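# Separate a phone from its case on the table

## Task

Remove the phone from its case and leave the phone and the case resting on the table at least a finger's width from each other. Both must stay in place on their own, with nothing held by the robot. Finish by opening the grippers and moving the arms away.

## Robot and tools

Robot: two six-joint arms, left_arm and right_arm, each with a parallel gripper. Every joint list follows this order: waist, shoulder, elbow, wrist pitch, wrist yaw, wrist roll. Stated ranges in radians: waist -2.618 to 3.054, shoulder 0.000 to 3.142, elbow 0.000 to 3.142, wrist pitch -1.571 to 1.571, wrist yaw -1.571 to 1.571, wrist roll -2.094 to 2.094. The true end of a joint can differ from the stated one by up to 0.036 rad.

World frame, used by the state line: the origin sits at table-top height, midway between the arms and roughly 5 to 10 cm behind the near table edge. +x points out over the table, +z points up, and left_arm is on the +y side. The names left and right refer to the arms, not to image sides. Each gripper's fingers point along its own +z and open along its own y. end_effector_position is the point between the finger pads, in metres, with orientation given as a wxyz quaternion. The reported position can be wrong, more so when the arm is reaching far.

Row format, shared by both moving tools: one flat list of 14 numbers covering both arms, even when only one arm moves. Order: left_arm's 6 joint angles, then its opening, then right_arm's 6 joint angles, then its opening. Joint values are absolute target angles in radians, the same kind Joint positions reports, not offsets. Opening runs from -1 (closed) to +1 (fully open, 0.087 m pad gap). Away from the ends, the fingers move until grip_measured equals the written value. To keep hold of an object, command about 0.02 below grip_measured; a smaller gap squeezes less. Closing fast can squeeze very hard.

execute_actions(actions): a list of actions, each a table of up to 15 rows. One row is one control step of 1/30 s. A table with fewer rows repeats its last row until all 15 steps are used, so each action lasts 0.5 s. An empty list only returns the current state and images. The call is refused if any target goes more than 0.036 rad past a stated limit and also further out than the joint's current angle. A target beyond the true end is clipped to it, and the result then reports "joint sent to its limit". Per step, a joint target may lead its measured angle by at most: waist 0.202, shoulder 0.258, elbow 0.238, wrist pitch 0.573, wrist yaw and roll 0.522 rad. Targets that would move the gripper more than 70 mm from its measured position are scaled back. Large changes therefore take several actions, and an unfinished motion has to be commanded again. To hold a joint still, resend its "Joint targets" value. Friction can leave a joint up to about 0.031 rad short, and a very small change may produce no motion.

move(target, speed, blocking): takes one 14-number row of absolute angles, and every joint travels from its current angle toward it. All joint paths finish together, so the gripper traces a curve. speed is the top rate in rad/s of whichever joint has the farthest to go: range 0.01 to 2, default 0.5. Paths last between 0.5 and 10 s. A path longer than 10 s stops short of the target. Moves do not avoid obstacles or the other arm. Faster moves and targets set deeper past a contact hit harder. The finger values are applied when the move starts. With blocking=false the result comes back after 0.5 s while motion continues. Check on it with wait(0), or end it with stop. Other moves and actions are refused until the move finishes. The "move:" line reports the outcome (done, off_target, moving, held, fault), then limits=held or limits=none, then the joint on each arm that is farthest from its target.

wait(seconds, 0 to 10): each arm keeps its last command while the scene runs. It returns early if a running move finishes. stop(): brakes the current move, which needs some room to stop; the fingers keep moving. zoom_image(camera, region=[x0,y0,x1,y1]): returns a closer look at part of the last image, at most 504x504 px, with the origin at the top-left. Cameras: cam_high, cam_low, cam_left_wrist, cam_right_wrist, each 504x504. finished_scene(scene): ends the given scene and cannot be undone. Call it only once the phone and case are apart, at rest, and released.

Results: the state line, Joint positions (radians, then pad gap in m), Joint velocities, Joint targets (what the joints are currently driven toward), joint torques (biased and noisy), grip_measured, and per-step readings in which HELD marks steps that were held back. "joint command not followed" means a clearance check changed some targets. MOTOR HOT appears from 75 °C. At 90 °C the arm is stopped for 10 s, and at 100 °C it goes limp and falls. Both are reported as OVER-TEMPERATURE FAULT. Avoid holding loads longer than needed.

Avoid: knocking or dropping anything off the table, which fails the task. Also avoid slams, drops, slips and hard pushes. Keep the arms from colliding. The bar and plate below and behind the bases can rise up to about 3 cm above the table, so keep the arms off them. Loose objects may sometimes get nudged by outside pushes. The robot keeps moving while you think, and less robot time and smoother motion are better.

Each tool is called after "Request:" as name(argument=value, ...), one argument or row to a line, values as JSON.

## Session

Request:
execute_actions(
  actions=[],
)

Scene clock: 0.00 s.
left_arm: end_effector_position=(+0.5415, +0.2626, +0.2337) grip_measured=+0.997 end_effector_quat_wxyz=(+0.086, +0.619, +0.636, +0.453) | right_arm: end_effector_position=(+0.3099, -0.0998, +0.1819) grip_measured=+1.000 end_effector_quat_wxyz=(-0.076, +0.278, +0.906, +0.311)
Joint names: [waist, shoulder, elbow, wrist pitch, wrist yaw, wrist roll]
Joint positions: left_arm=[-0.415  2.198  2.119 -0.852 -0.751  1.407  0.087] | right_arm=[ 0.353  1.788  1.543 -1.083 -0.621  0.95   0.087]
Joint velocities: left_arm=[-0.002  0.017  0.002 -0.11   0.022 -0.081 -0.001] | right_arm=[ 0.022  0.007 -0.012 -0.081  0.022  0.007  0.   ]
Joint torques (N m, as the arm reports them, + toward a larger angle): no reading
Joint targets: left_arm=[-0.415 2.198 2.119 -0.852 -0.751 1.407] | right_arm=[0.353 1.788 1.543 -1.083 -0.621 0.950]

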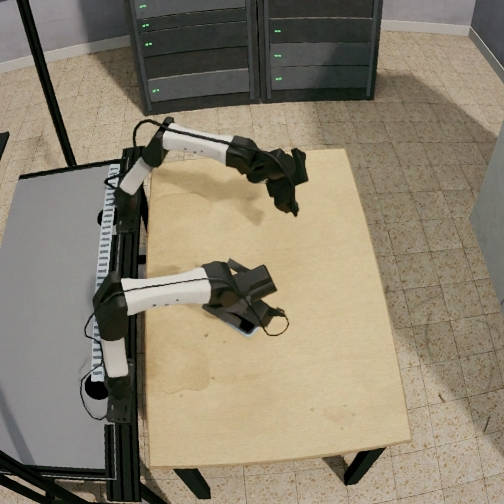

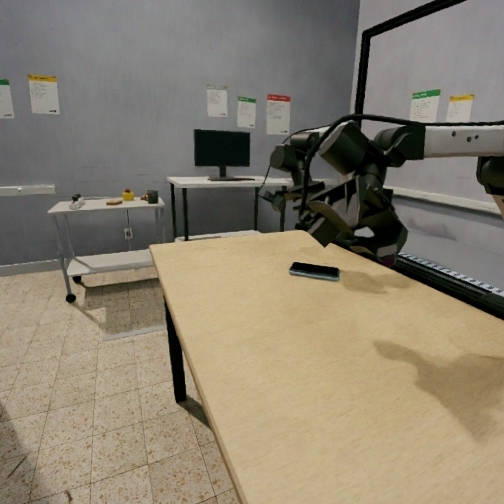

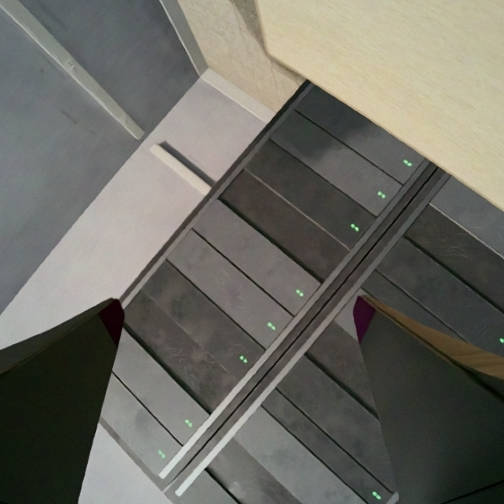

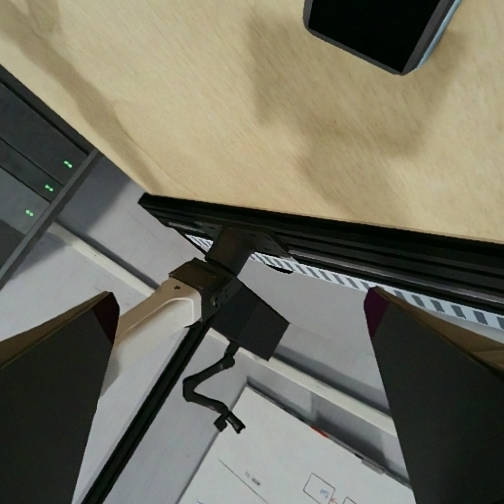

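Request:
move(
  target=[0,1.2,1.0,-1.37,0,0,1,0,1.2,1.0,-1.37,0,0,1],
  speed=1.0,
)

Request:
zoom_image(
  camera="cam_high",
  region=[170,260,310,380],
)

Request:
zoom_image(
  camera="cam_low",
  region=[275,250,355,295],
)

Scene clock: 16.33 s.
left_arm: end_effector_position=(+0.1438, +0.3299, +0.1291) grip_measured=+0.997 end_effector_quat_wxyz=(+0.010, -0.002, +1.000, +0.009) | right_arm: end_effector_position=(+0.1504, -0.3285, +0.1322) grip_measured=+1.000 end_effector_quat_wxyz=(+0.017, +0.039, +0.999, +0.000)
Joint names: [waist, shoulder, elbow, wrist pitch, wrist yaw, wrist roll]
Joint positions: left_arm=[-0.008  1.215  1.017 -1.361 -0.007  0.009  0.087] | right_arm=[ 0.01   1.217  1.023 -1.352 -0.01   0.008  0.087]
Joint velocities: left_arm=[-0.002 -0.002  0.002 -0.037 -0.022 -0.051  0.   ] | right_arm=[-0.002  0.002 -0.017 -0.022 -0.066  0.022  0.   ]
Joint torques (N m, as the arm reports them, + toward a larger angle): left_arm=[ 0.84 -3.44  5.35  0.24  0.01 -0.08] | right_arm=[-0.67 -3.81  4.58  0.29  0.09 -0.13]
Joint targets: left_arm=[0.000 1.200 1.000 -1.370 0.000 0.000] | right_arm=[0.000 1.200 1.000 -1.370 -0.000 -0.000]
move: off_target (right_arm); limits=none; left_arm: farthest joint: the elbow, 0.017 radians from its target (1.119 radians at the start); right_arm: farthest joint: the elbow, 0.023 radians from its target (0.543 radians at the start)
camera_calibration (this result's frames):
cam_left_wrist: T_world_to_cam=[[-0.00324303, -0.999987, 0.00397958, 0.326293], [-0.660356, 0.00513003, 0.750935, 0.0224481], [-0.750946, -0.000192635, -0.660364, 0.332687], [0, 0, 0, 1]] pos_world=[0.265712, 0.326238, 0.201539]
cam_right_wrist: T_world_to_cam=[[-0.0628905, -0.997557, 0.0304165, -0.331868], [-0.653252, 0.0641869, 0.754414, 0.0392772], [-0.754524, 0.0275758, -0.655693, 0.350017], [0, 0, 0, 1]] pos_world=[0.268883, -0.34323, 0.209967]

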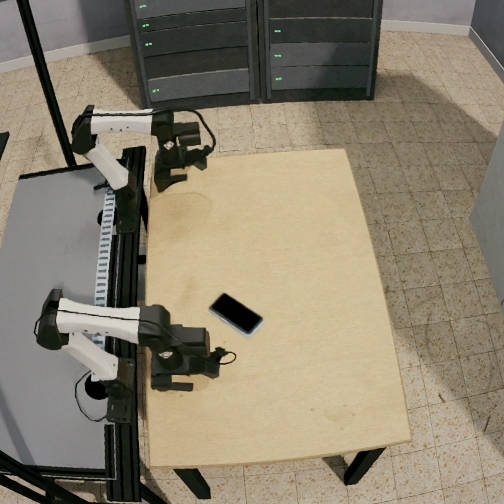

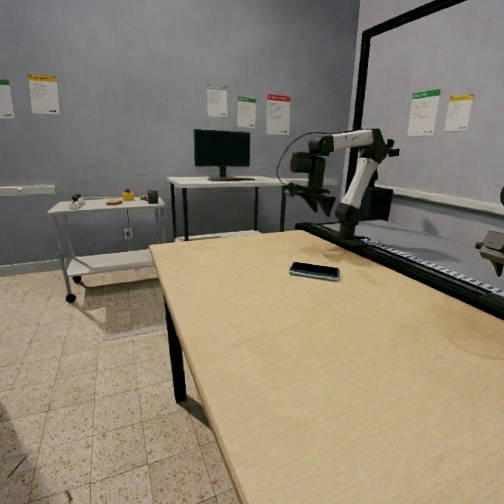

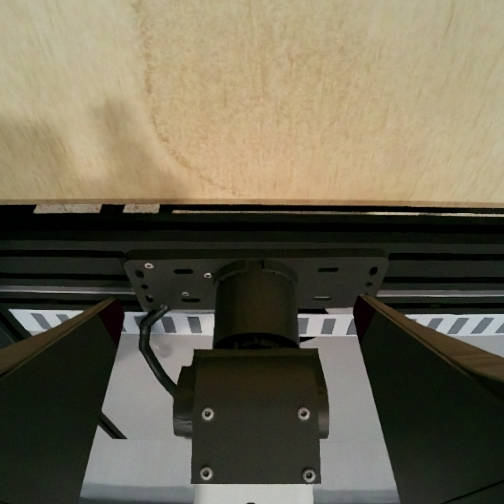

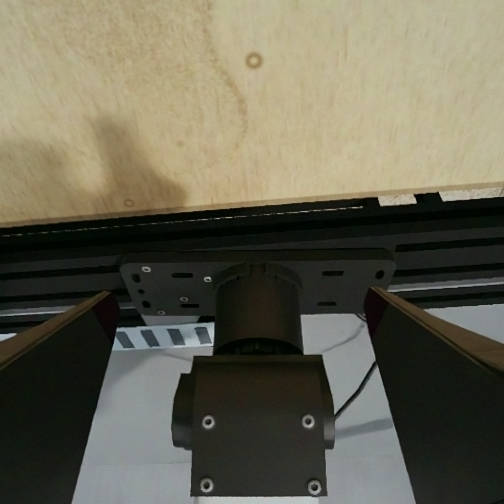

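Region (170, 260, 310, 380) of cam_high's 504x504 image, scaled by 3.600, with more detail than that image has; it fills the top 432 rows of this view, and the rest is white.

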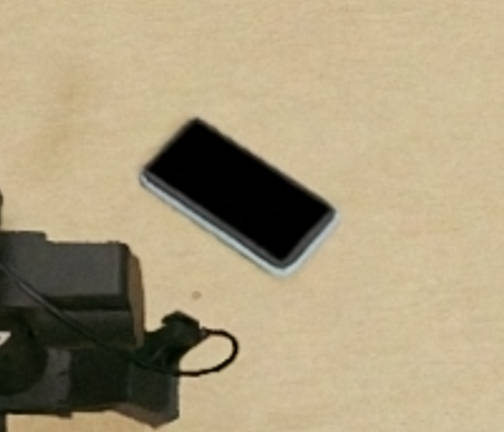

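Region (275, 250, 355, 295) of cam_low's 504x504 image, scaled by 6.300, with more detail than that image has; it fills the top 284 rows of this view, and the rest is white.

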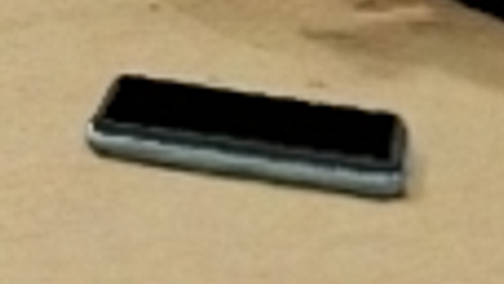

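Request:
move(
  target=[0,1.2,1.0,-1.37,0,0,1,0.593,2.254,2.024,-1.341,0,1.3,1],
  speed=0.8,
)

Scene clock: 48.57 s.
left_arm: end_effector_position=(+0.1438, +0.3298, +0.1291) grip_measured=+0.997 end_effector_quat_wxyz=(+0.010, -0.002, +1.000, +0.009) | right_arm: end_effector_position=(+0.3539, -0.0762, +0.0814) grip_measured=+1.000 end_effector_quat_wxyz=(+0.001, +0.378, +0.926, -0.003)
Joint names: [waist, shoulder, elbow, wrist pitch, wrist yaw, wrist roll]
Joint positions: left_arm=[-0.008  1.215  1.017 -1.361 -0.007  0.008  0.087] | right_arm=[ 0.595  2.24   2.004 -1.339 -0.006  1.291  0.087]
Joint velocities: left_arm=[ 0.012  0.012 -0.007  0.007 -0.051 -0.022 -0.   ] | right_arm=[-0.002 -0.002 -0.007  0.007 -0.007 -0.007  0.   ]
Joint torques (N m, as the arm reports them, + toward a larger angle): left_arm=[ 0.84 -3.51  5.32  0.23  0.   -0.08] | right_arm=[ -0.08 -10.05   7.81   0.3    0.12   0.06]
Joint targets: left_arm=[-0.000 1.200 1.000 -1.370 0.000 -0.000] | right_arm=[0.593 2.254 2.024 -1.341 0.000 1.300]
move: done; limits=none; left_arm: farthest joint: the elbow, 0.017 radians from its target (0.017 radians at the start); right_arm: farthest joint: the elbow, 0.020 radians from its target (1.001 radians at the start)
camera_calibration (this result's frames):
cam_left_wrist: T_world_to_cam=[[-0.00248812, -0.999987, 0.00437607, 0.326035], [-0.660374, 0.00492924, 0.750921, 0.0225213], [-0.750933, -0.00102146, -0.660377, 0.33296], [0, 0, 0, 1]] pos_world=[0.265714, 0.32626, 0.201541]
cam_right_wrist: T_world_to_cam=[[-0.688543, -0.724319, 0.035659, 0.175863], [-0.440274, 0.456588, 0.773101, 0.147358], [-0.576253, 0.516613, -0.633279, 0.435621], [0, 0, 0, 1]] pos_world=[0.436995, -0.164949, 0.155676]

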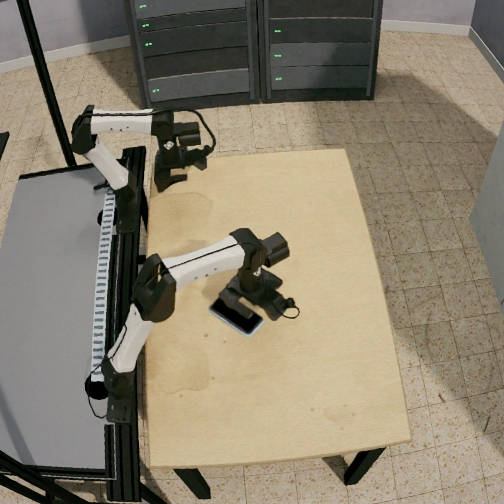

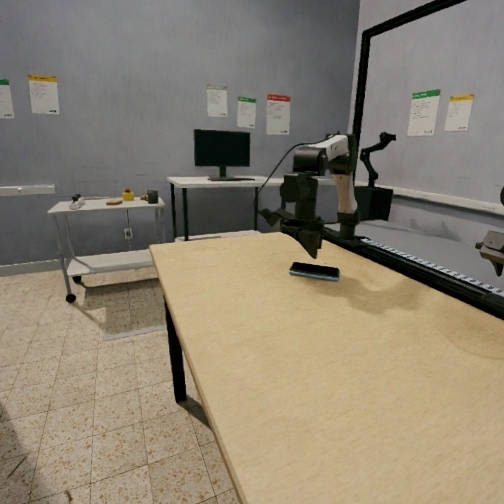

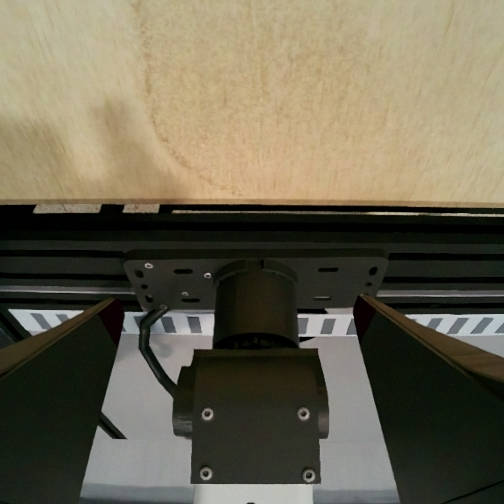

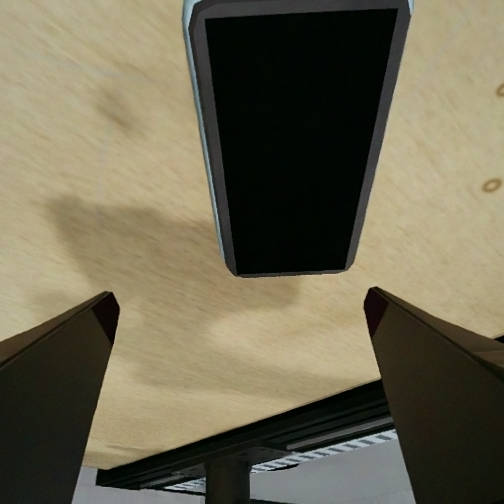

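Request:
move(
  target=[0,1.2,1.0,-1.37,0,0,1,0.593,2.135,1.70,-1.13,0,1.23,1],
  speed=0.3,
)

Request:
zoom_image(
  camera="cam_low",
  region=[265,220,365,295],
)

Scene clock: 69.37 s.
left_arm: end_effector_position=(+0.1438, +0.3298, +0.1291) grip_measured=+0.997 end_effector_quat_wxyz=(+0.010, -0.002, +1.000, +0.009) | right_arm: end_effector_position=(+0.3320, -0.0899, +0.0457) grip_measured=+1.000 end_effector_quat_wxyz=(+0.000, +0.353, +0.935, -0.004)
Joint names: [waist, shoulder, elbow, wrist pitch, wrist yaw, wrist roll]
Joint positions: left_arm=[-0.008  1.215  1.017 -1.361 -0.007  0.008  0.087] | right_arm=[ 0.595  2.155  1.723 -1.147 -0.006  1.238  0.087]
Joint velocities: left_arm=[-0.012 -0.012 -0.002  0.007 -0.139  0.007  0.002] | right_arm=[ 0.022  0.002 -0.007 -0.007 -0.066 -0.051  0.   ]
Joint torques (N m, as the arm reports them, + toward a larger angle): left_arm=[ 0.75 -3.6   5.4   0.22  0.   -0.07] | right_arm=[ -0.09 -11.48   4.44   0.43   0.12  -0.11]
Joint targets: left_arm=[0.000 1.200 1.000 -1.370 -0.000 0.000] | right_arm=[0.593 2.135 1.700 -1.130 -0.000 1.230]
move: off_target (right_arm); limits=none; left_arm: farthest joint: the elbow, 0.017 radians from its target (0.017 radians at the start); right_arm: farthest joint: the elbow, 0.023 radians from its target (0.304 radians at the start)
camera_calibration (this result's frames):
cam_left_wrist: T_world_to_cam=[[-0.00248812, -0.999987, 0.00437607, 0.326035], [-0.660374, 0.00492924, 0.750921, 0.0225213], [-0.750933, -0.00102146, -0.660377, 0.33296], [0, 0, 0, 1]] pos_world=[0.265714, 0.32626, 0.201541]
cam_right_wrist: T_world_to_cam=[[-0.649103, -0.759714, 0.0387246, 0.135796], [-0.461562, 0.433804, 0.773805, 0.176519], [-0.60467, 0.484405, -0.632239, 0.413954], [0, 0, 0, 1]] pos_world=[0.419926, -0.173931, 0.119868]

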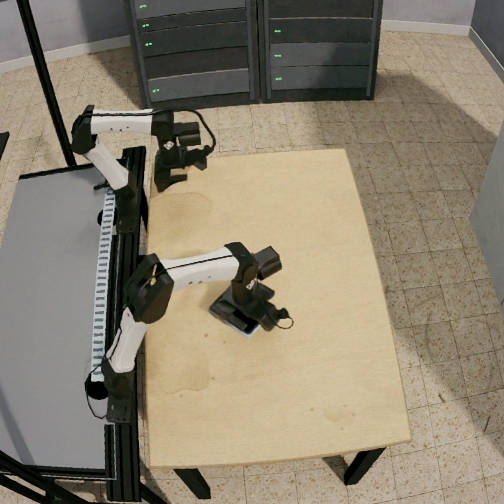

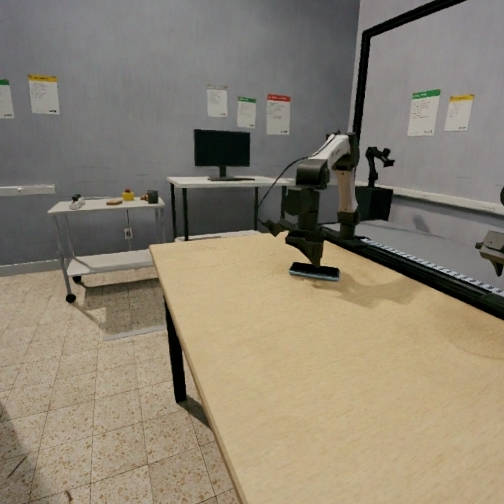

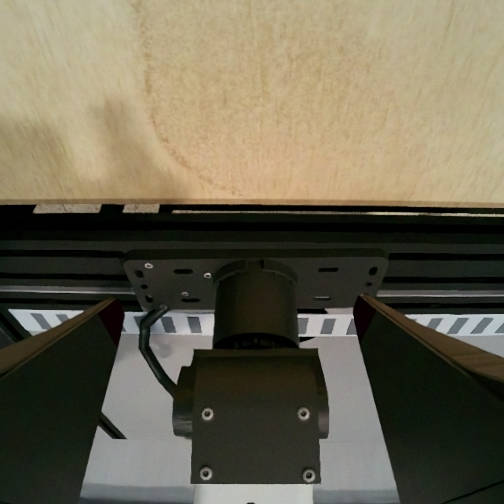

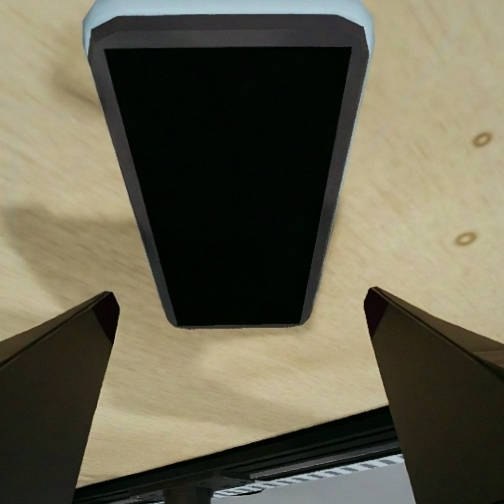

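Region (265, 220, 365, 295) of cam_low's 504x504 image, scaled by 5.040, with more detail than that image has; it fills the top 378 rows of this view, and the rest is white.

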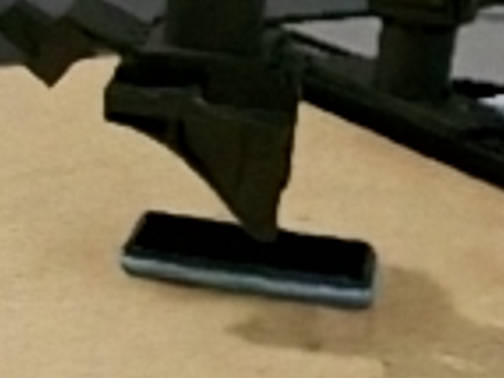

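Request:
move(
  target=[0,1.2,1.0,-1.37,0,0,1,0.593,2.192,1.657,-1.055,0,1.23,1],
  speed=0.08,
)

Request:
zoom_image(
  camera="cam_low",
  region=[285,250,345,295],
)

Scene clock: 79.80 s.
left_arm: end_effector_position=(+0.1438, +0.3298, +0.1291) grip_measured=+0.997 end_effector_quat_wxyz=(+0.010, -0.002, +1.000, +0.009) | right_arm: end_effector_position=(+0.3355, -0.0881, +0.0282) grip_measured=+1.000 end_effector_quat_wxyz=(+0.005, +0.353, +0.935, +0.002)
Joint names: [waist, shoulder, elbow, wrist pitch, wrist yaw, wrist roll]
Joint positions: left_arm=[-0.008  1.215  1.017 -1.361 -0.007  0.008  0.087] | right_arm=[ 0.595  2.171  1.679 -1.071 -0.006  1.238  0.087]
Joint velocities: left_arm=[-0.002 -0.002 -0.007 -0.022 -0.037 -0.037  0.   ] | right_arm=[ 0.007 -0.002 -0.012  0.007 -0.037 -0.007  0.   ]
Joint torques (N m, as the arm reports them, + toward a larger angle): left_arm=[ 0.84 -3.53  5.38  0.24 -0.02 -0.05] | right_arm=[-0.11 -9.02  4.49  0.46  0.12 -0.11]
Joint targets: left_arm=[0.000 1.200 1.000 -1.370 -0.000 -0.000] | right_arm=[0.593 2.192 1.657 -1.055 0.000 1.230]
move: off_target (right_arm); limits=none; left_arm: farthest joint: the elbow, 0.017 radians from its target (0.017 radians at the start); right_arm: farthest joint: the elbow, 0.022 radians from its target (0.066 radians at the start)
camera_calibration (this result's frames):
cam_left_wrist: T_world_to_cam=[[-0.00248812, -0.999987, 0.00437607, 0.326035], [-0.660374, 0.00492924, 0.750921, 0.0225213], [-0.750933, -0.00102146, -0.660377, 0.33296], [0, 0, 0, 1]] pos_world=[0.265714, 0.32626, 0.201541]
cam_right_wrist: T_world_to_cam=[[-0.649387, -0.760055, 0.0247469, 0.1406], [-0.47163, 0.428059, 0.770928, 0.193904], [-0.596541, 0.488959, -0.636441, 0.401944], [0, 0, 0, 1]] pos_world=[0.422531, -0.172673, 0.102848]

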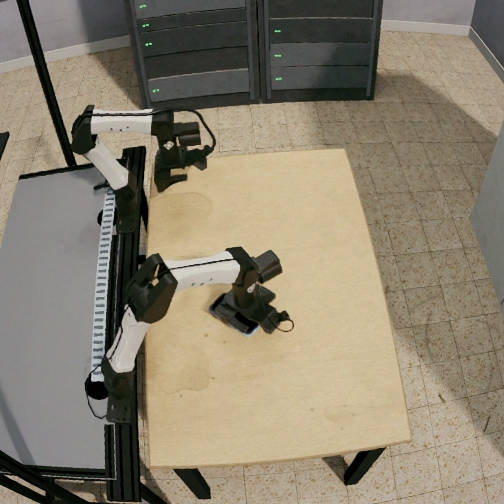

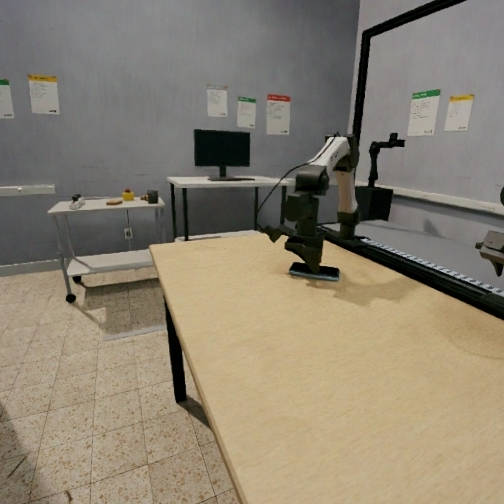

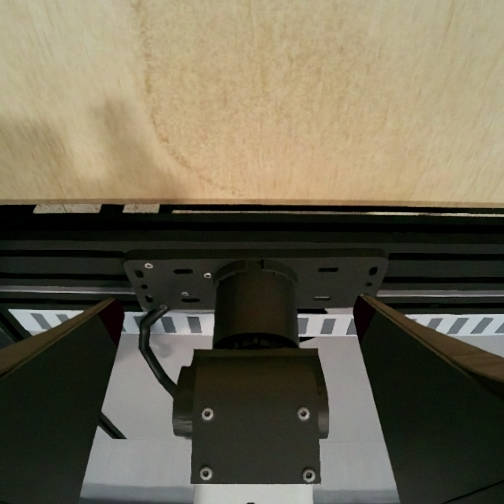

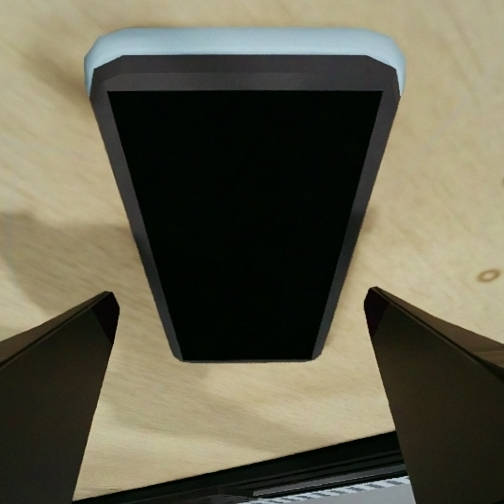

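Region (285, 250, 345, 295) of cam_low's 504x504 image, scaled by 8.400, with more detail than that image has; it fills the top 378 rows of this view, and the rest is white.

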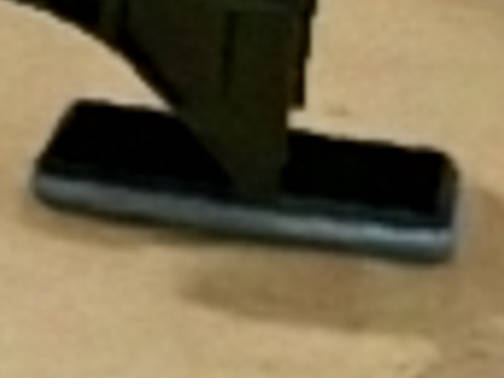

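Request:
move(
  target=[0,1.2,1.0,-1.37,0,0,1,0.593,2.192,1.629,-1.037,0,1.23,0.85],
  speed=0.05,
)

Request:
zoom_image(
  camera="cam_low",
  region=[285,250,345,295],
)

Scene clock: 88.50 s.
left_arm: end_effector_position=(+0.1438, +0.3298, +0.1291) grip_measured=+0.997 end_effector_quat_wxyz=(+0.010, -0.002, +1.000, +0.009) | right_arm: end_effector_position=(+0.3322, -0.0900, +0.0219) grip_measured=+0.850 end_effector_quat_wxyz=(+0.002, +0.353, +0.936, -0.001)
Joint names: [waist, shoulder, elbow, wrist pitch, wrist yaw, wrist roll]
Joint positions: left_arm=[-0.008  1.215  1.017 -1.361 -0.007  0.008  0.087] | right_arm=[ 0.595  2.171  1.652 -1.053 -0.006  1.238  0.081]
Joint velocities: left_arm=[ 0.007  0.012 -0.002 -0.037 -0.007 -0.037  0.001] | right_arm=[ 0.007  0.017  0.012 -0.066  0.022 -0.037 -0.   ]
Joint torques (N m, as the arm reports them, + toward a larger angle): left_arm=[ 0.8  -3.62  5.36  0.22 -0.03 -0.08] | right_arm=[-0.11 -8.96  4.32  0.45  0.12 -0.11]
Joint targets: left_arm=[0.000 1.200 1.000 -1.370 0.000 -0.000] | right_arm=[0.593 2.192 1.629 -1.037 -0.000 1.230]
move: off_target (right_arm); limits=none; left_arm: farthest joint: the elbow, 0.017 radians from its target (0.017 radians at the start); right_arm: farthest joint: the elbow, 0.023 radians from its target (0.050 radians at the start)
camera_calibration (this result's frames):
cam_left_wrist: T_world_to_cam=[[-0.00248812, -0.999987, 0.00437607, 0.326035], [-0.660374, 0.00492924, 0.750921, 0.0225213], [-0.750933, -0.00102146, -0.660377, 0.33296], [0, 0, 0, 1]] pos_world=[0.265714, 0.32626, 0.201541]
cam_right_wrist: T_world_to_cam=[[-0.648959, -0.760123, 0.0326344, 0.136806], [-0.466119, 0.43112, 0.772573, 0.196457], [-0.60132, 0.486156, -0.634087, 0.398203], [0, 0, 0, 1]] pos_world=[0.419801, -0.174297, 0.0962533]

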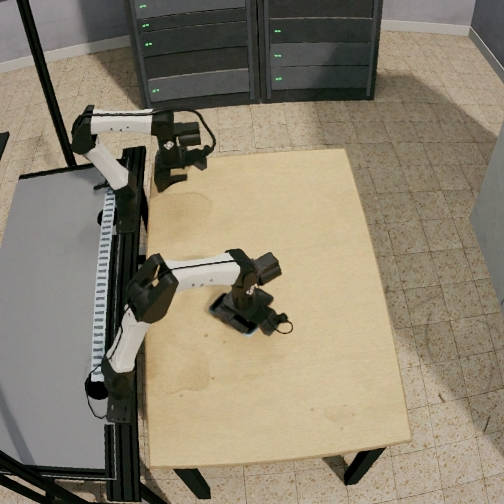

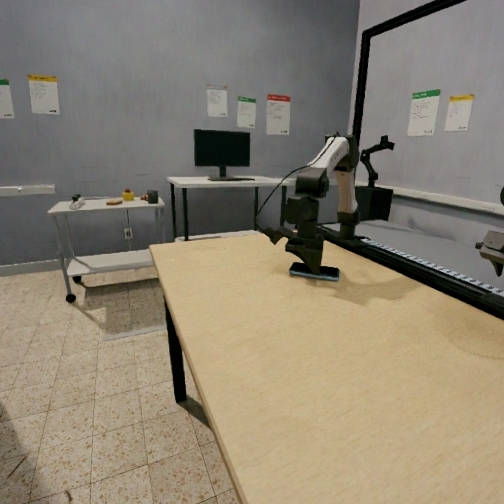

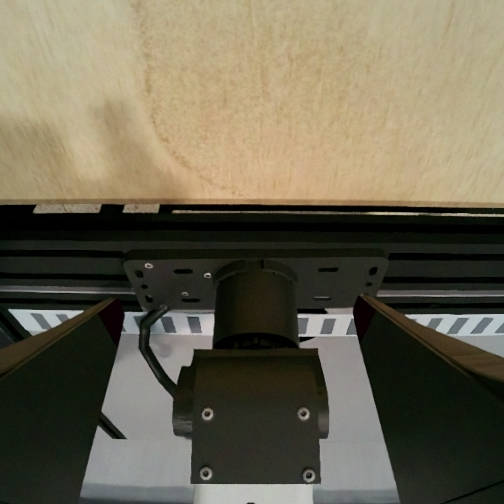

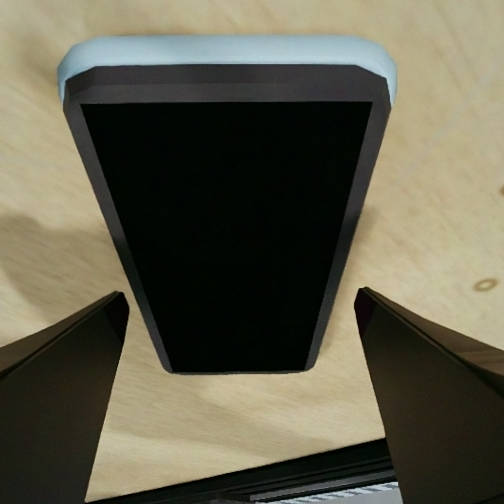

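Region (285, 250, 345, 295) of cam_low's 504x504 image, scaled by 8.400, with more detail than that image has; it fills the top 378 rows of this view, and the rest is white.

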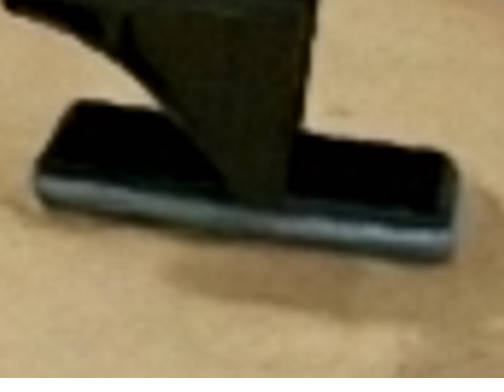

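Request:
execute_actions(
  actions=[
    [[0,1.2,1.0,-1.37,0,0,1,0.593,2.197,1.629,-1.03,0,1.23,0.8]],
    [[0,1.2,1.0,-1.37,0,0,1,0.593,2.197,1.629,-1.03,0,1.23,0.77],[0,1.2,1.0,-1.37,0,0,1,0.593,2.197,1.629,-1.03,0,1.23,0.75],[0,1.2,1.0,-1.37,0,0,1,0.593,2.197,1.629,-1.03,0,1.23,0.73],[0,1.2,1.0,-1.37,0,0,1,0.593,2.197,1.629,-1.03,0,1.23,0.71],[0,1.2,1.0,-1.37,0,0,1,0.593,2.197,1.629,-1.03,0,1.23,0.69],[0,1.2,1.0,-1.37,0,0,1,0.593,2.197,1.629,-1.03,0,1.23,0.67],[0,1.2,1.0,-1.37,0,0,1,0.593,2.197,1.629,-1.03,0,1.23,0.65],[0,1.2,1.0,-1.37,0,0,1,0.593,2.197,1.629,-1.03,0,1.23,0.63],[0,1.2,1.0,-1.37,0,0,1,0.593,2.197,1.629,-1.03,0,1.23,0.61],[0,1.2,1.0,-1.37,0,0,1,0.593,2.197,1.629,-1.03,0,1.23,0.59]],
    [[0,1.2,1.0,-1.37,0,0,1,0.593,2.197,1.629,-1.03,0,1.23,0.56]],
  ],
)

Request:
zoom_image(
  camera="cam_low",
  region=[285,250,345,295],
)

Scene clock: 104.30 s.
left_arm: end_effector_position=(+0.1438, +0.3298, +0.1291) grip_measured=+0.997 end_effector_quat_wxyz=(+0.010, -0.002, +1.000, +0.009) | right_arm: end_effector_position=(+0.3340, -0.0891, +0.0218) grip_measured=+0.563 end_effector_quat_wxyz=(+0.005, +0.353, +0.936, +0.002)
Joint names: [waist, shoulder, elbow, wrist pitch, wrist yaw, wrist roll]
Joint positions: left_arm=[-0.008  1.215  1.017 -1.361 -0.007  0.008  0.087] | right_arm=[ 0.595  2.171  1.652 -1.045 -0.006  1.238  0.068]
Joint velocities: left_arm=[ 0.007 -0.002 -0.007 -0.007  0.022 -0.125  0.   ] | right_arm=[-0.002  0.012  0.012 -0.007  0.022 -0.022 -0.001]
Joint torques (N m, as the arm reports them, + toward a larger angle): left_arm=[ 0.76 -3.61  5.37  0.24 -0.02 -0.1 ] | right_arm=[-0.09 -8.64  4.32  0.47  0.12 -0.11]
Joint targets: left_arm=[0.000 1.200 1.000 -1.370 0.000 -0.000] | right_arm=[0.593 2.197 1.629 -1.030 -0.000 1.230]
Step readings (joint positions; steps 1 to 15: 1st action; 16 to 30: 2nd action; 31 to 45: 3rd action):
0: left_arm=[-0.008 1.215 1.017 -1.361 -0.007 0.008] | right_arm=[0.595 2.171 1.652 -1.053 -0.006 1.238]
1: left_arm=[-0.008 1.215 1.017 -1.361 -0.007 0.008] | right_arm=[0.595 2.171 1.652 -1.052 -0.006 1.238]
2: left_arm=[-0.008 1.215 1.017 -1.361 -0.007 0.008] | right_arm=[0.595 2.171 1.652 -1.051 -0.006 1.238]
4: left_arm=[-0.008 1.215 1.017 -1.361 -0.007 0.008] | right_arm=[0.595 2.171 1.652 -1.049 -0.006 1.238]
8: left_arm=[-0.008 1.215 1.017 -1.361 -0.007 0.008] | right_arm=[0.595 2.171 1.652 -1.047 -0.006 1.238]
15: left_arm=[-0.008 1.215 1.017 -1.361 -0.007 0.008] | right_arm=[0.595 2.171 1.652 -1.046 -0.006 1.238]
16: left_arm=[-0.008 1.215 1.017 -1.361 -0.007 0.008] | right_arm=[0.595 2.171 1.652 -1.046 -0.006 1.238]
17: left_arm=[-0.008 1.215 1.017 -1.361 -0.007 0.008] | right_arm=[0.595 2.171 1.652 -1.046 -0.006 1.238]
19: left_arm=[-0.008 1.215 1.017 -1.361 -0.007 0.008] | right_arm=[0.595 2.171 1.652 -1.046 -0.006 1.238]
23: left_arm=[-0.008 1.215 1.017 -1.361 -0.007 0.008] | right_arm=[0.595 2.171 1.652 -1.046 -0.006 1.238]
30: left_arm=[-0.008 1.215 1.017 -1.361 -0.007 0.008] | right_arm=[0.595 2.171 1.652 -1.046 -0.006 1.238]
31: left_arm=[-0.008 1.215 1.017 -1.361 -0.007 0.008] | right_arm=[0.595 2.171 1.652 -1.046 -0.006 1.238]
32: left_arm=[-0.008 1.215 1.017 -1.361 -0.007 0.008] | right_arm=[0.595 2.171 1.652 -1.045 -0.006 1.238]
34: left_arm=[-0.008 1.215 1.017 -1.361 -0.007 0.008] | right_arm=[0.595 2.171 1.652 -1.045 -0.006 1.238]
38: left_arm=[-0.008 1.215 1.017 -1.361 -0.007 0.008] | right_arm=[0.595 2.171 1.652 -1.045 -0.006 1.238]
45: Joint positions above
camera_calibration (this result's frames):
cam_left_wrist: T_world_to_cam=[[-0.00248812, -0.999987, 0.00437607, 0.326035], [-0.660374, 0.00492924, 0.750921, 0.0225213], [-0.750933, -0.00102146, -0.660377, 0.33296], [0, 0, 0, 1]] pos_world=[0.265714, 0.32626, 0.201541]
cam_right_wrist: T_world_to_cam=[[-0.649092, -0.760296, 0.0251083, 0.138878], [-0.471536, 0.428029, 0.771003, 0.198488], [-0.596937, 0.488612, -0.636337, 0.397511], [0, 0, 0, 1]] pos_world=[0.421027, -0.173599, 0.096429]

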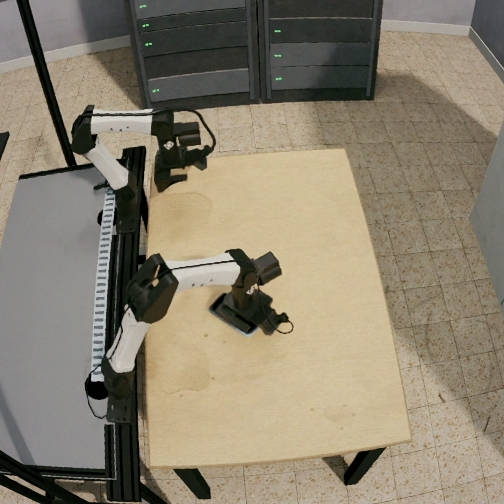

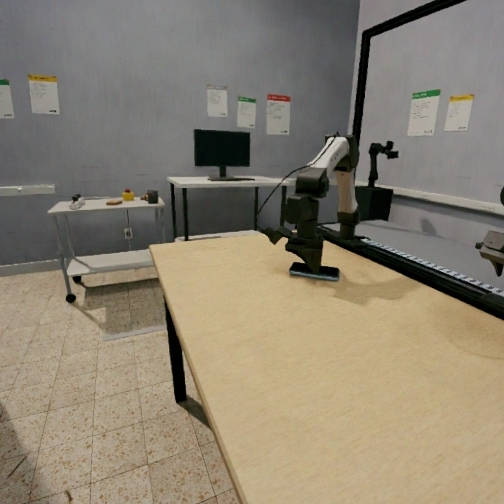

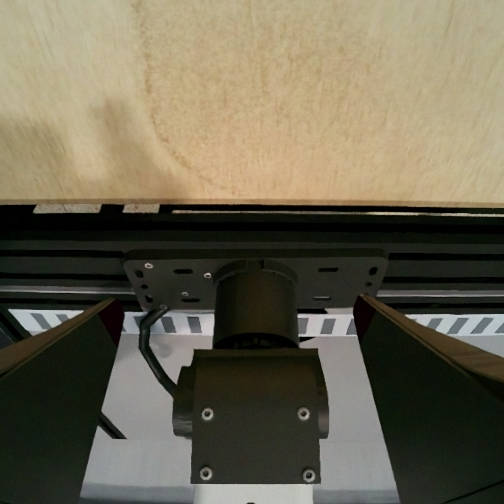

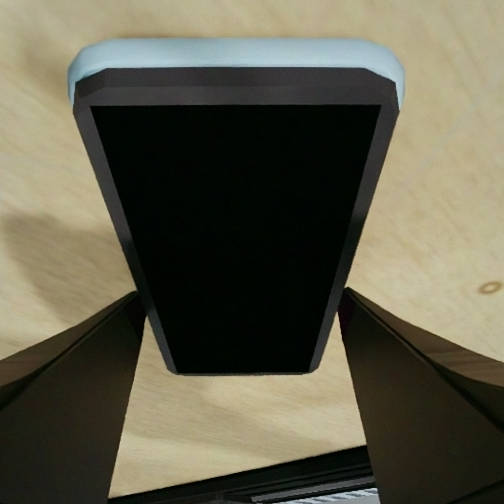

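Region (285, 250, 345, 295) of cam_low's 504x504 image, scaled by 8.400, with more detail than that image has; it fills the top 378 rows of this view, and the rest is white.

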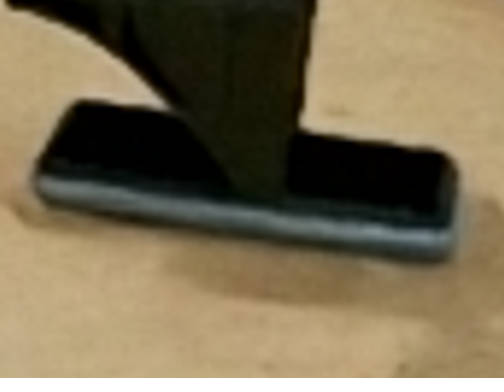

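Request:
move(
  target=[0,1.2,1.0,-1.37,0,0,1,0.593,2.192,1.612,-1.015,0,1.23,0.66],
  speed=0.04,
)

Request:
zoom_image(
  camera="cam_low",
  region=[285,250,345,295],
)

Scene clock: 112.57 s.
left_arm: end_effector_position=(+0.1438, +0.3298, +0.1291) grip_measured=+0.997 end_effector_quat_wxyz=(+0.010, -0.002, +1.000, +0.009) | right_arm: end_effector_position=(+0.3335, -0.0894, +0.0184) grip_measured=+0.660 end_effector_quat_wxyz=(+0.005, +0.353, +0.936, +0.002)
Joint names: [waist, shoulder, elbow, wrist pitch, wrist yaw, wrist roll]
Joint positions: left_arm=[-0.008  1.215  1.017 -1.361 -0.007  0.008  0.087] | right_arm=[ 0.595  2.171  1.639 -1.03  -0.006  1.238  0.073]
Joint velocities: left_arm=[-0.012 -0.012  0.007 -0.007 -0.037  0.007  0.001] | right_arm=[-0.007 -0.017  0.002 -0.051 -0.022 -0.037  0.   ]
Joint torques (N m, as the arm reports them, + toward a larger angle): left_arm=[ 0.86 -3.58  5.47  0.23 -0.03 -0.07] | right_arm=[-0.11 -8.97  4.04  0.47  0.12 -0.11]
Joint targets: left_arm=[-0.000 1.200 1.000 -1.370 -0.000 0.000] | right_arm=[0.593 2.192 1.612 -1.015 0.000 1.230]
move: off_target (right_arm); limits=none; left_arm: farthest joint: the elbow, 0.017 radians from its target (0.017 radians at the start); right_arm: farthest joint: the elbow, 0.027 radians from its target (0.040 radians at the start)
camera_calibration (this result's frames):
cam_left_wrist: T_world_to_cam=[[-0.00248812, -0.999987, 0.00437607, 0.326035], [-0.660374, 0.00492924, 0.750921, 0.0225213], [-0.750933, -0.00102146, -0.660377, 0.33296], [0, 0, 0, 1]] pos_world=[0.265714, 0.32626, 0.201541]
cam_right_wrist: T_world_to_cam=[[-0.649111, -0.760325, 0.0236746, 0.138427], [-0.472566, 0.427441, 0.770698, 0.201268], [-0.5961, 0.489081, -0.636761, 0.395018], [0, 0, 0, 1]] pos_world=[0.420437, -0.173976, 0.0931379]

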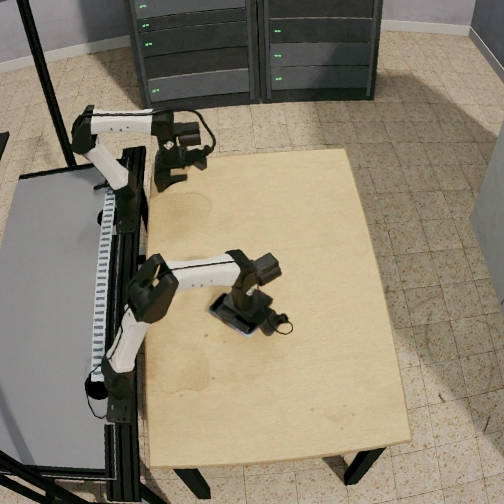

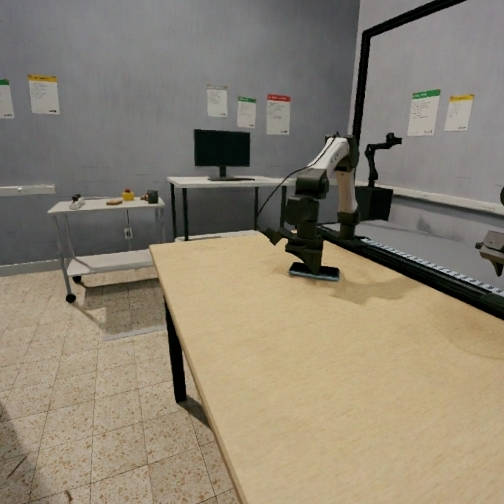

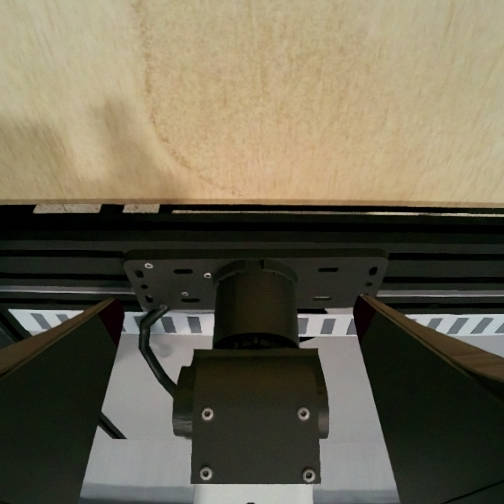

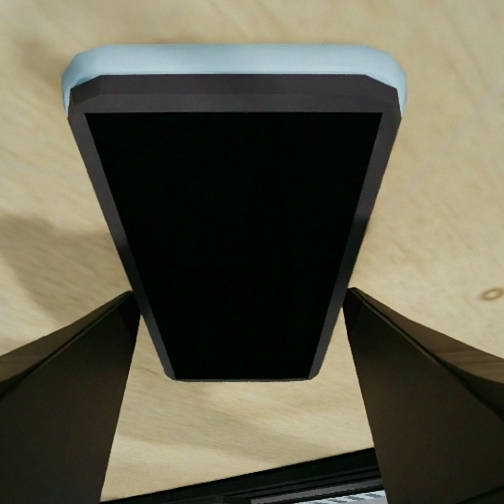

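Region (285, 250, 345, 295) of cam_low's 504x504 image, scaled by 8.400, with more detail than that image has; it fills the top 378 rows of this view, and the rest is white.

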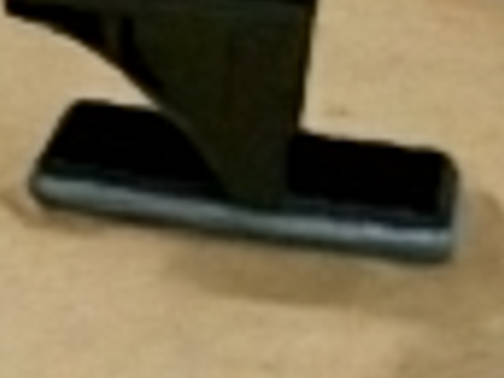

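Request:
execute_actions(
  actions=[
    [[0,1.2,1.0,-1.37,0,0,1,0.593,2.192,1.615,-1.015,0,1.23,0.63],[0,1.2,1.0,-1.37,0,0,1,0.593,2.192,1.615,-1.015,0,1.23,0.61],[0,1.2,1.0,-1.37,0,0,1,0.593,2.192,1.615,-1.015,0,1.23,0.59],[0,1.2,1.0,-1.37,0,0,1,0.593,2.192,1.615,-1.015,0,1.23,0.57],[0,1.2,1.0,-1.37,0,0,1,0.593,2.192,1.615,-1.015,0,1.23,0.56],[0,1.2,1.0,-1.37,0,0,1,0.593,2.192,1.615,-1.015,0,1.23,0.55],[0,1.2,1.0,-1.37,0,0,1,0.593,2.192,1.615,-1.015,0,1.23,0.54],[0,1.2,1.0,-1.37,0,0,1,0.593,2.192,1.615,-1.015,0,1.23,0.53],[0,1.2,1.0,-1.37,0,0,1,0.593,2.192,1.615,-1.015,0,1.23,0.52]],
    [[0,1.2,1.0,-1.37,0,0,1,0.593,2.192,1.615,-1.015,0,1.23,0.5]],
  ],
)

Scene clock: 124.70 s.
left_arm: end_effector_position=(+0.1438, +0.3298, +0.1291) grip_measured=+0.997 end_effector_quat_wxyz=(+0.010, -0.002, +1.000, +0.009) | right_arm: end_effector_position=(+0.3336, -0.0893, +0.0184) grip_measured=+0.583 end_effector_quat_wxyz=(+0.005, +0.353, +0.936, +0.003)
Joint names: [waist, shoulder, elbow, wrist pitch, wrist yaw, wrist roll]
Joint positions: left_arm=[-0.008  1.215  1.017 -1.361 -0.007  0.008  0.087] | right_arm=[ 0.595  2.171  1.639 -1.029 -0.006  1.238  0.069]
Joint velocities: left_arm=[-0.002  0.012 -0.017 -0.007  0.037 -0.022 -0.002] | right_arm=[ 0.007 -0.007 -0.007  0.022  0.037 -0.037 -0.001]
Joint torques (N m, as the arm reports them, + toward a larger angle): left_arm=[ 0.78 -3.6   5.29  0.25 -0.03 -0.08] | right_arm=[-0.09 -8.98  4.3   0.47  0.12 -0.11]
Joint targets: left_arm=[-0.000 1.200 1.000 -1.370 0.000 0.000] | right_arm=[0.593 2.192 1.615 -1.015 -0.000 1.230]
Step readings (joint positions; steps 1 to 15: 1st action; 16 to 30: 2nd action):
0: left_arm=[-0.008 1.215 1.017 -1.361 -0.007 0.008] | right_arm=[0.595 2.171 1.639 -1.030 -0.006 1.238]
1: left_arm=[-0.008 1.215 1.017 -1.361 -0.007 0.008] | right_arm=[0.595 2.171 1.639 -1.030 -0.006 1.238]
2: left_arm=[-0.008 1.215 1.017 -1.361 -0.007 0.008] | right_arm=[0.595 2.171 1.639 -1.030 -0.006 1.238]
4: left_arm=[-0.008 1.215 1.017 -1.361 -0.007 0.008] | right_arm=[0.595 2.171 1.639 -1.029 -0.006 1.238]
8: left_arm=[-0.008 1.215 1.017 -1.361 -0.007 0.008] | right_arm=[0.595 2.171 1.639 -1.029 -0.006 1.238]
15: left_arm=[-0.008 1.215 1.017 -1.361 -0.007 0.008] | right_arm=[0.595 2.171 1.639 -1.029 -0.006 1.238]
16: left_arm=[-0.008 1.215 1.017 -1.361 -0.007 0.008] | right_arm=[0.595 2.171 1.639 -1.029 -0.006 1.238]
17: left_arm=[-0.008 1.215 1.017 -1.361 -0.007 0.008] | right_arm=[0.595 2.171 1.639 -1.029 -0.006 1.238]
19: left_arm=[-0.008 1.215 1.017 -1.361 -0.007 0.008] | right_arm=[0.595 2.171 1.639 -1.029 -0.006 1.238]
23: left_arm=[-0.008 1.215 1.017 -1.361 -0.007 0.008] | right_arm=[0.595 2.171 1.639 -1.029 -0.006 1.238]
30: Joint positions above
camera_calibration (this result's frames):
cam_left_wrist: T_world_to_cam=[[-0.00248812, -0.999987, 0.00437607, 0.326035], [-0.660374, 0.00492924, 0.750921, 0.0225213], [-0.750933, -0.00102146, -0.660377, 0.33296], [0, 0, 0, 1]] pos_world=[0.265714, 0.32626, 0.201541]
cam_right_wrist: T_world_to_cam=[[-0.64912, -0.760339, 0.0229577, 0.138621], [-0.473081, 0.427147, 0.770545, 0.201461], [-0.595682, 0.489315, -0.636972, 0.39495], [0, 0, 0, 1]] pos_world=[0.420554, -0.17391, 0.0931554]

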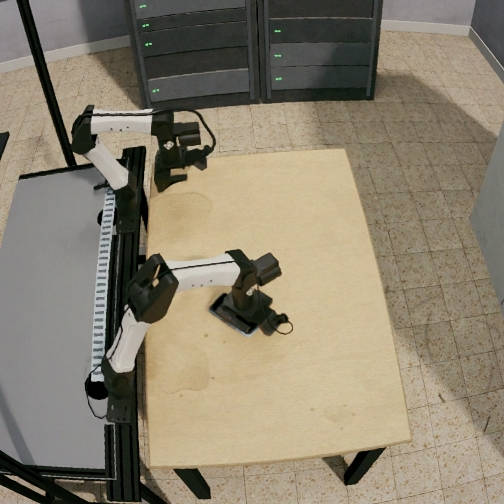

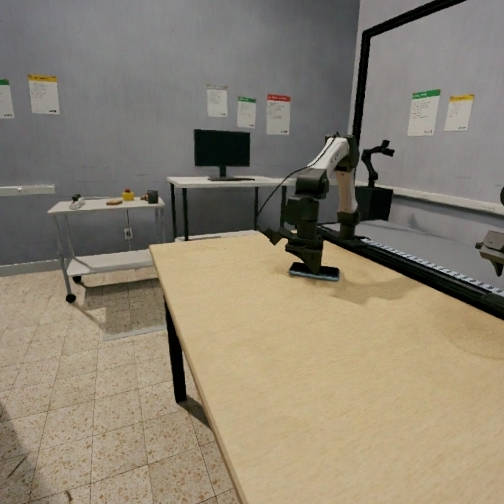

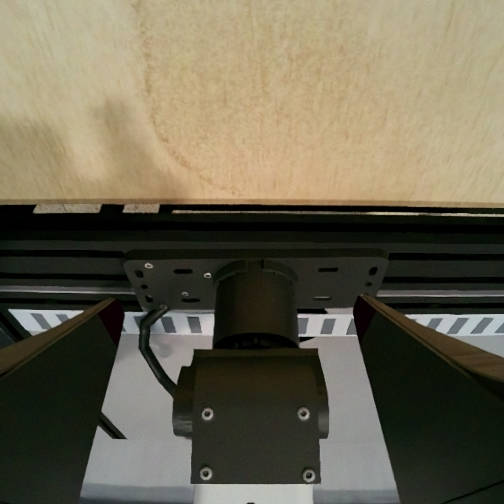

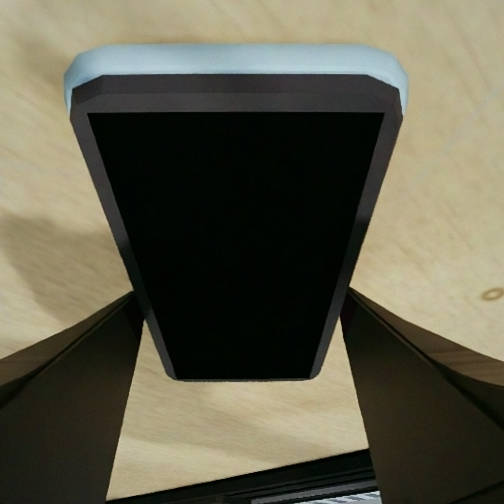

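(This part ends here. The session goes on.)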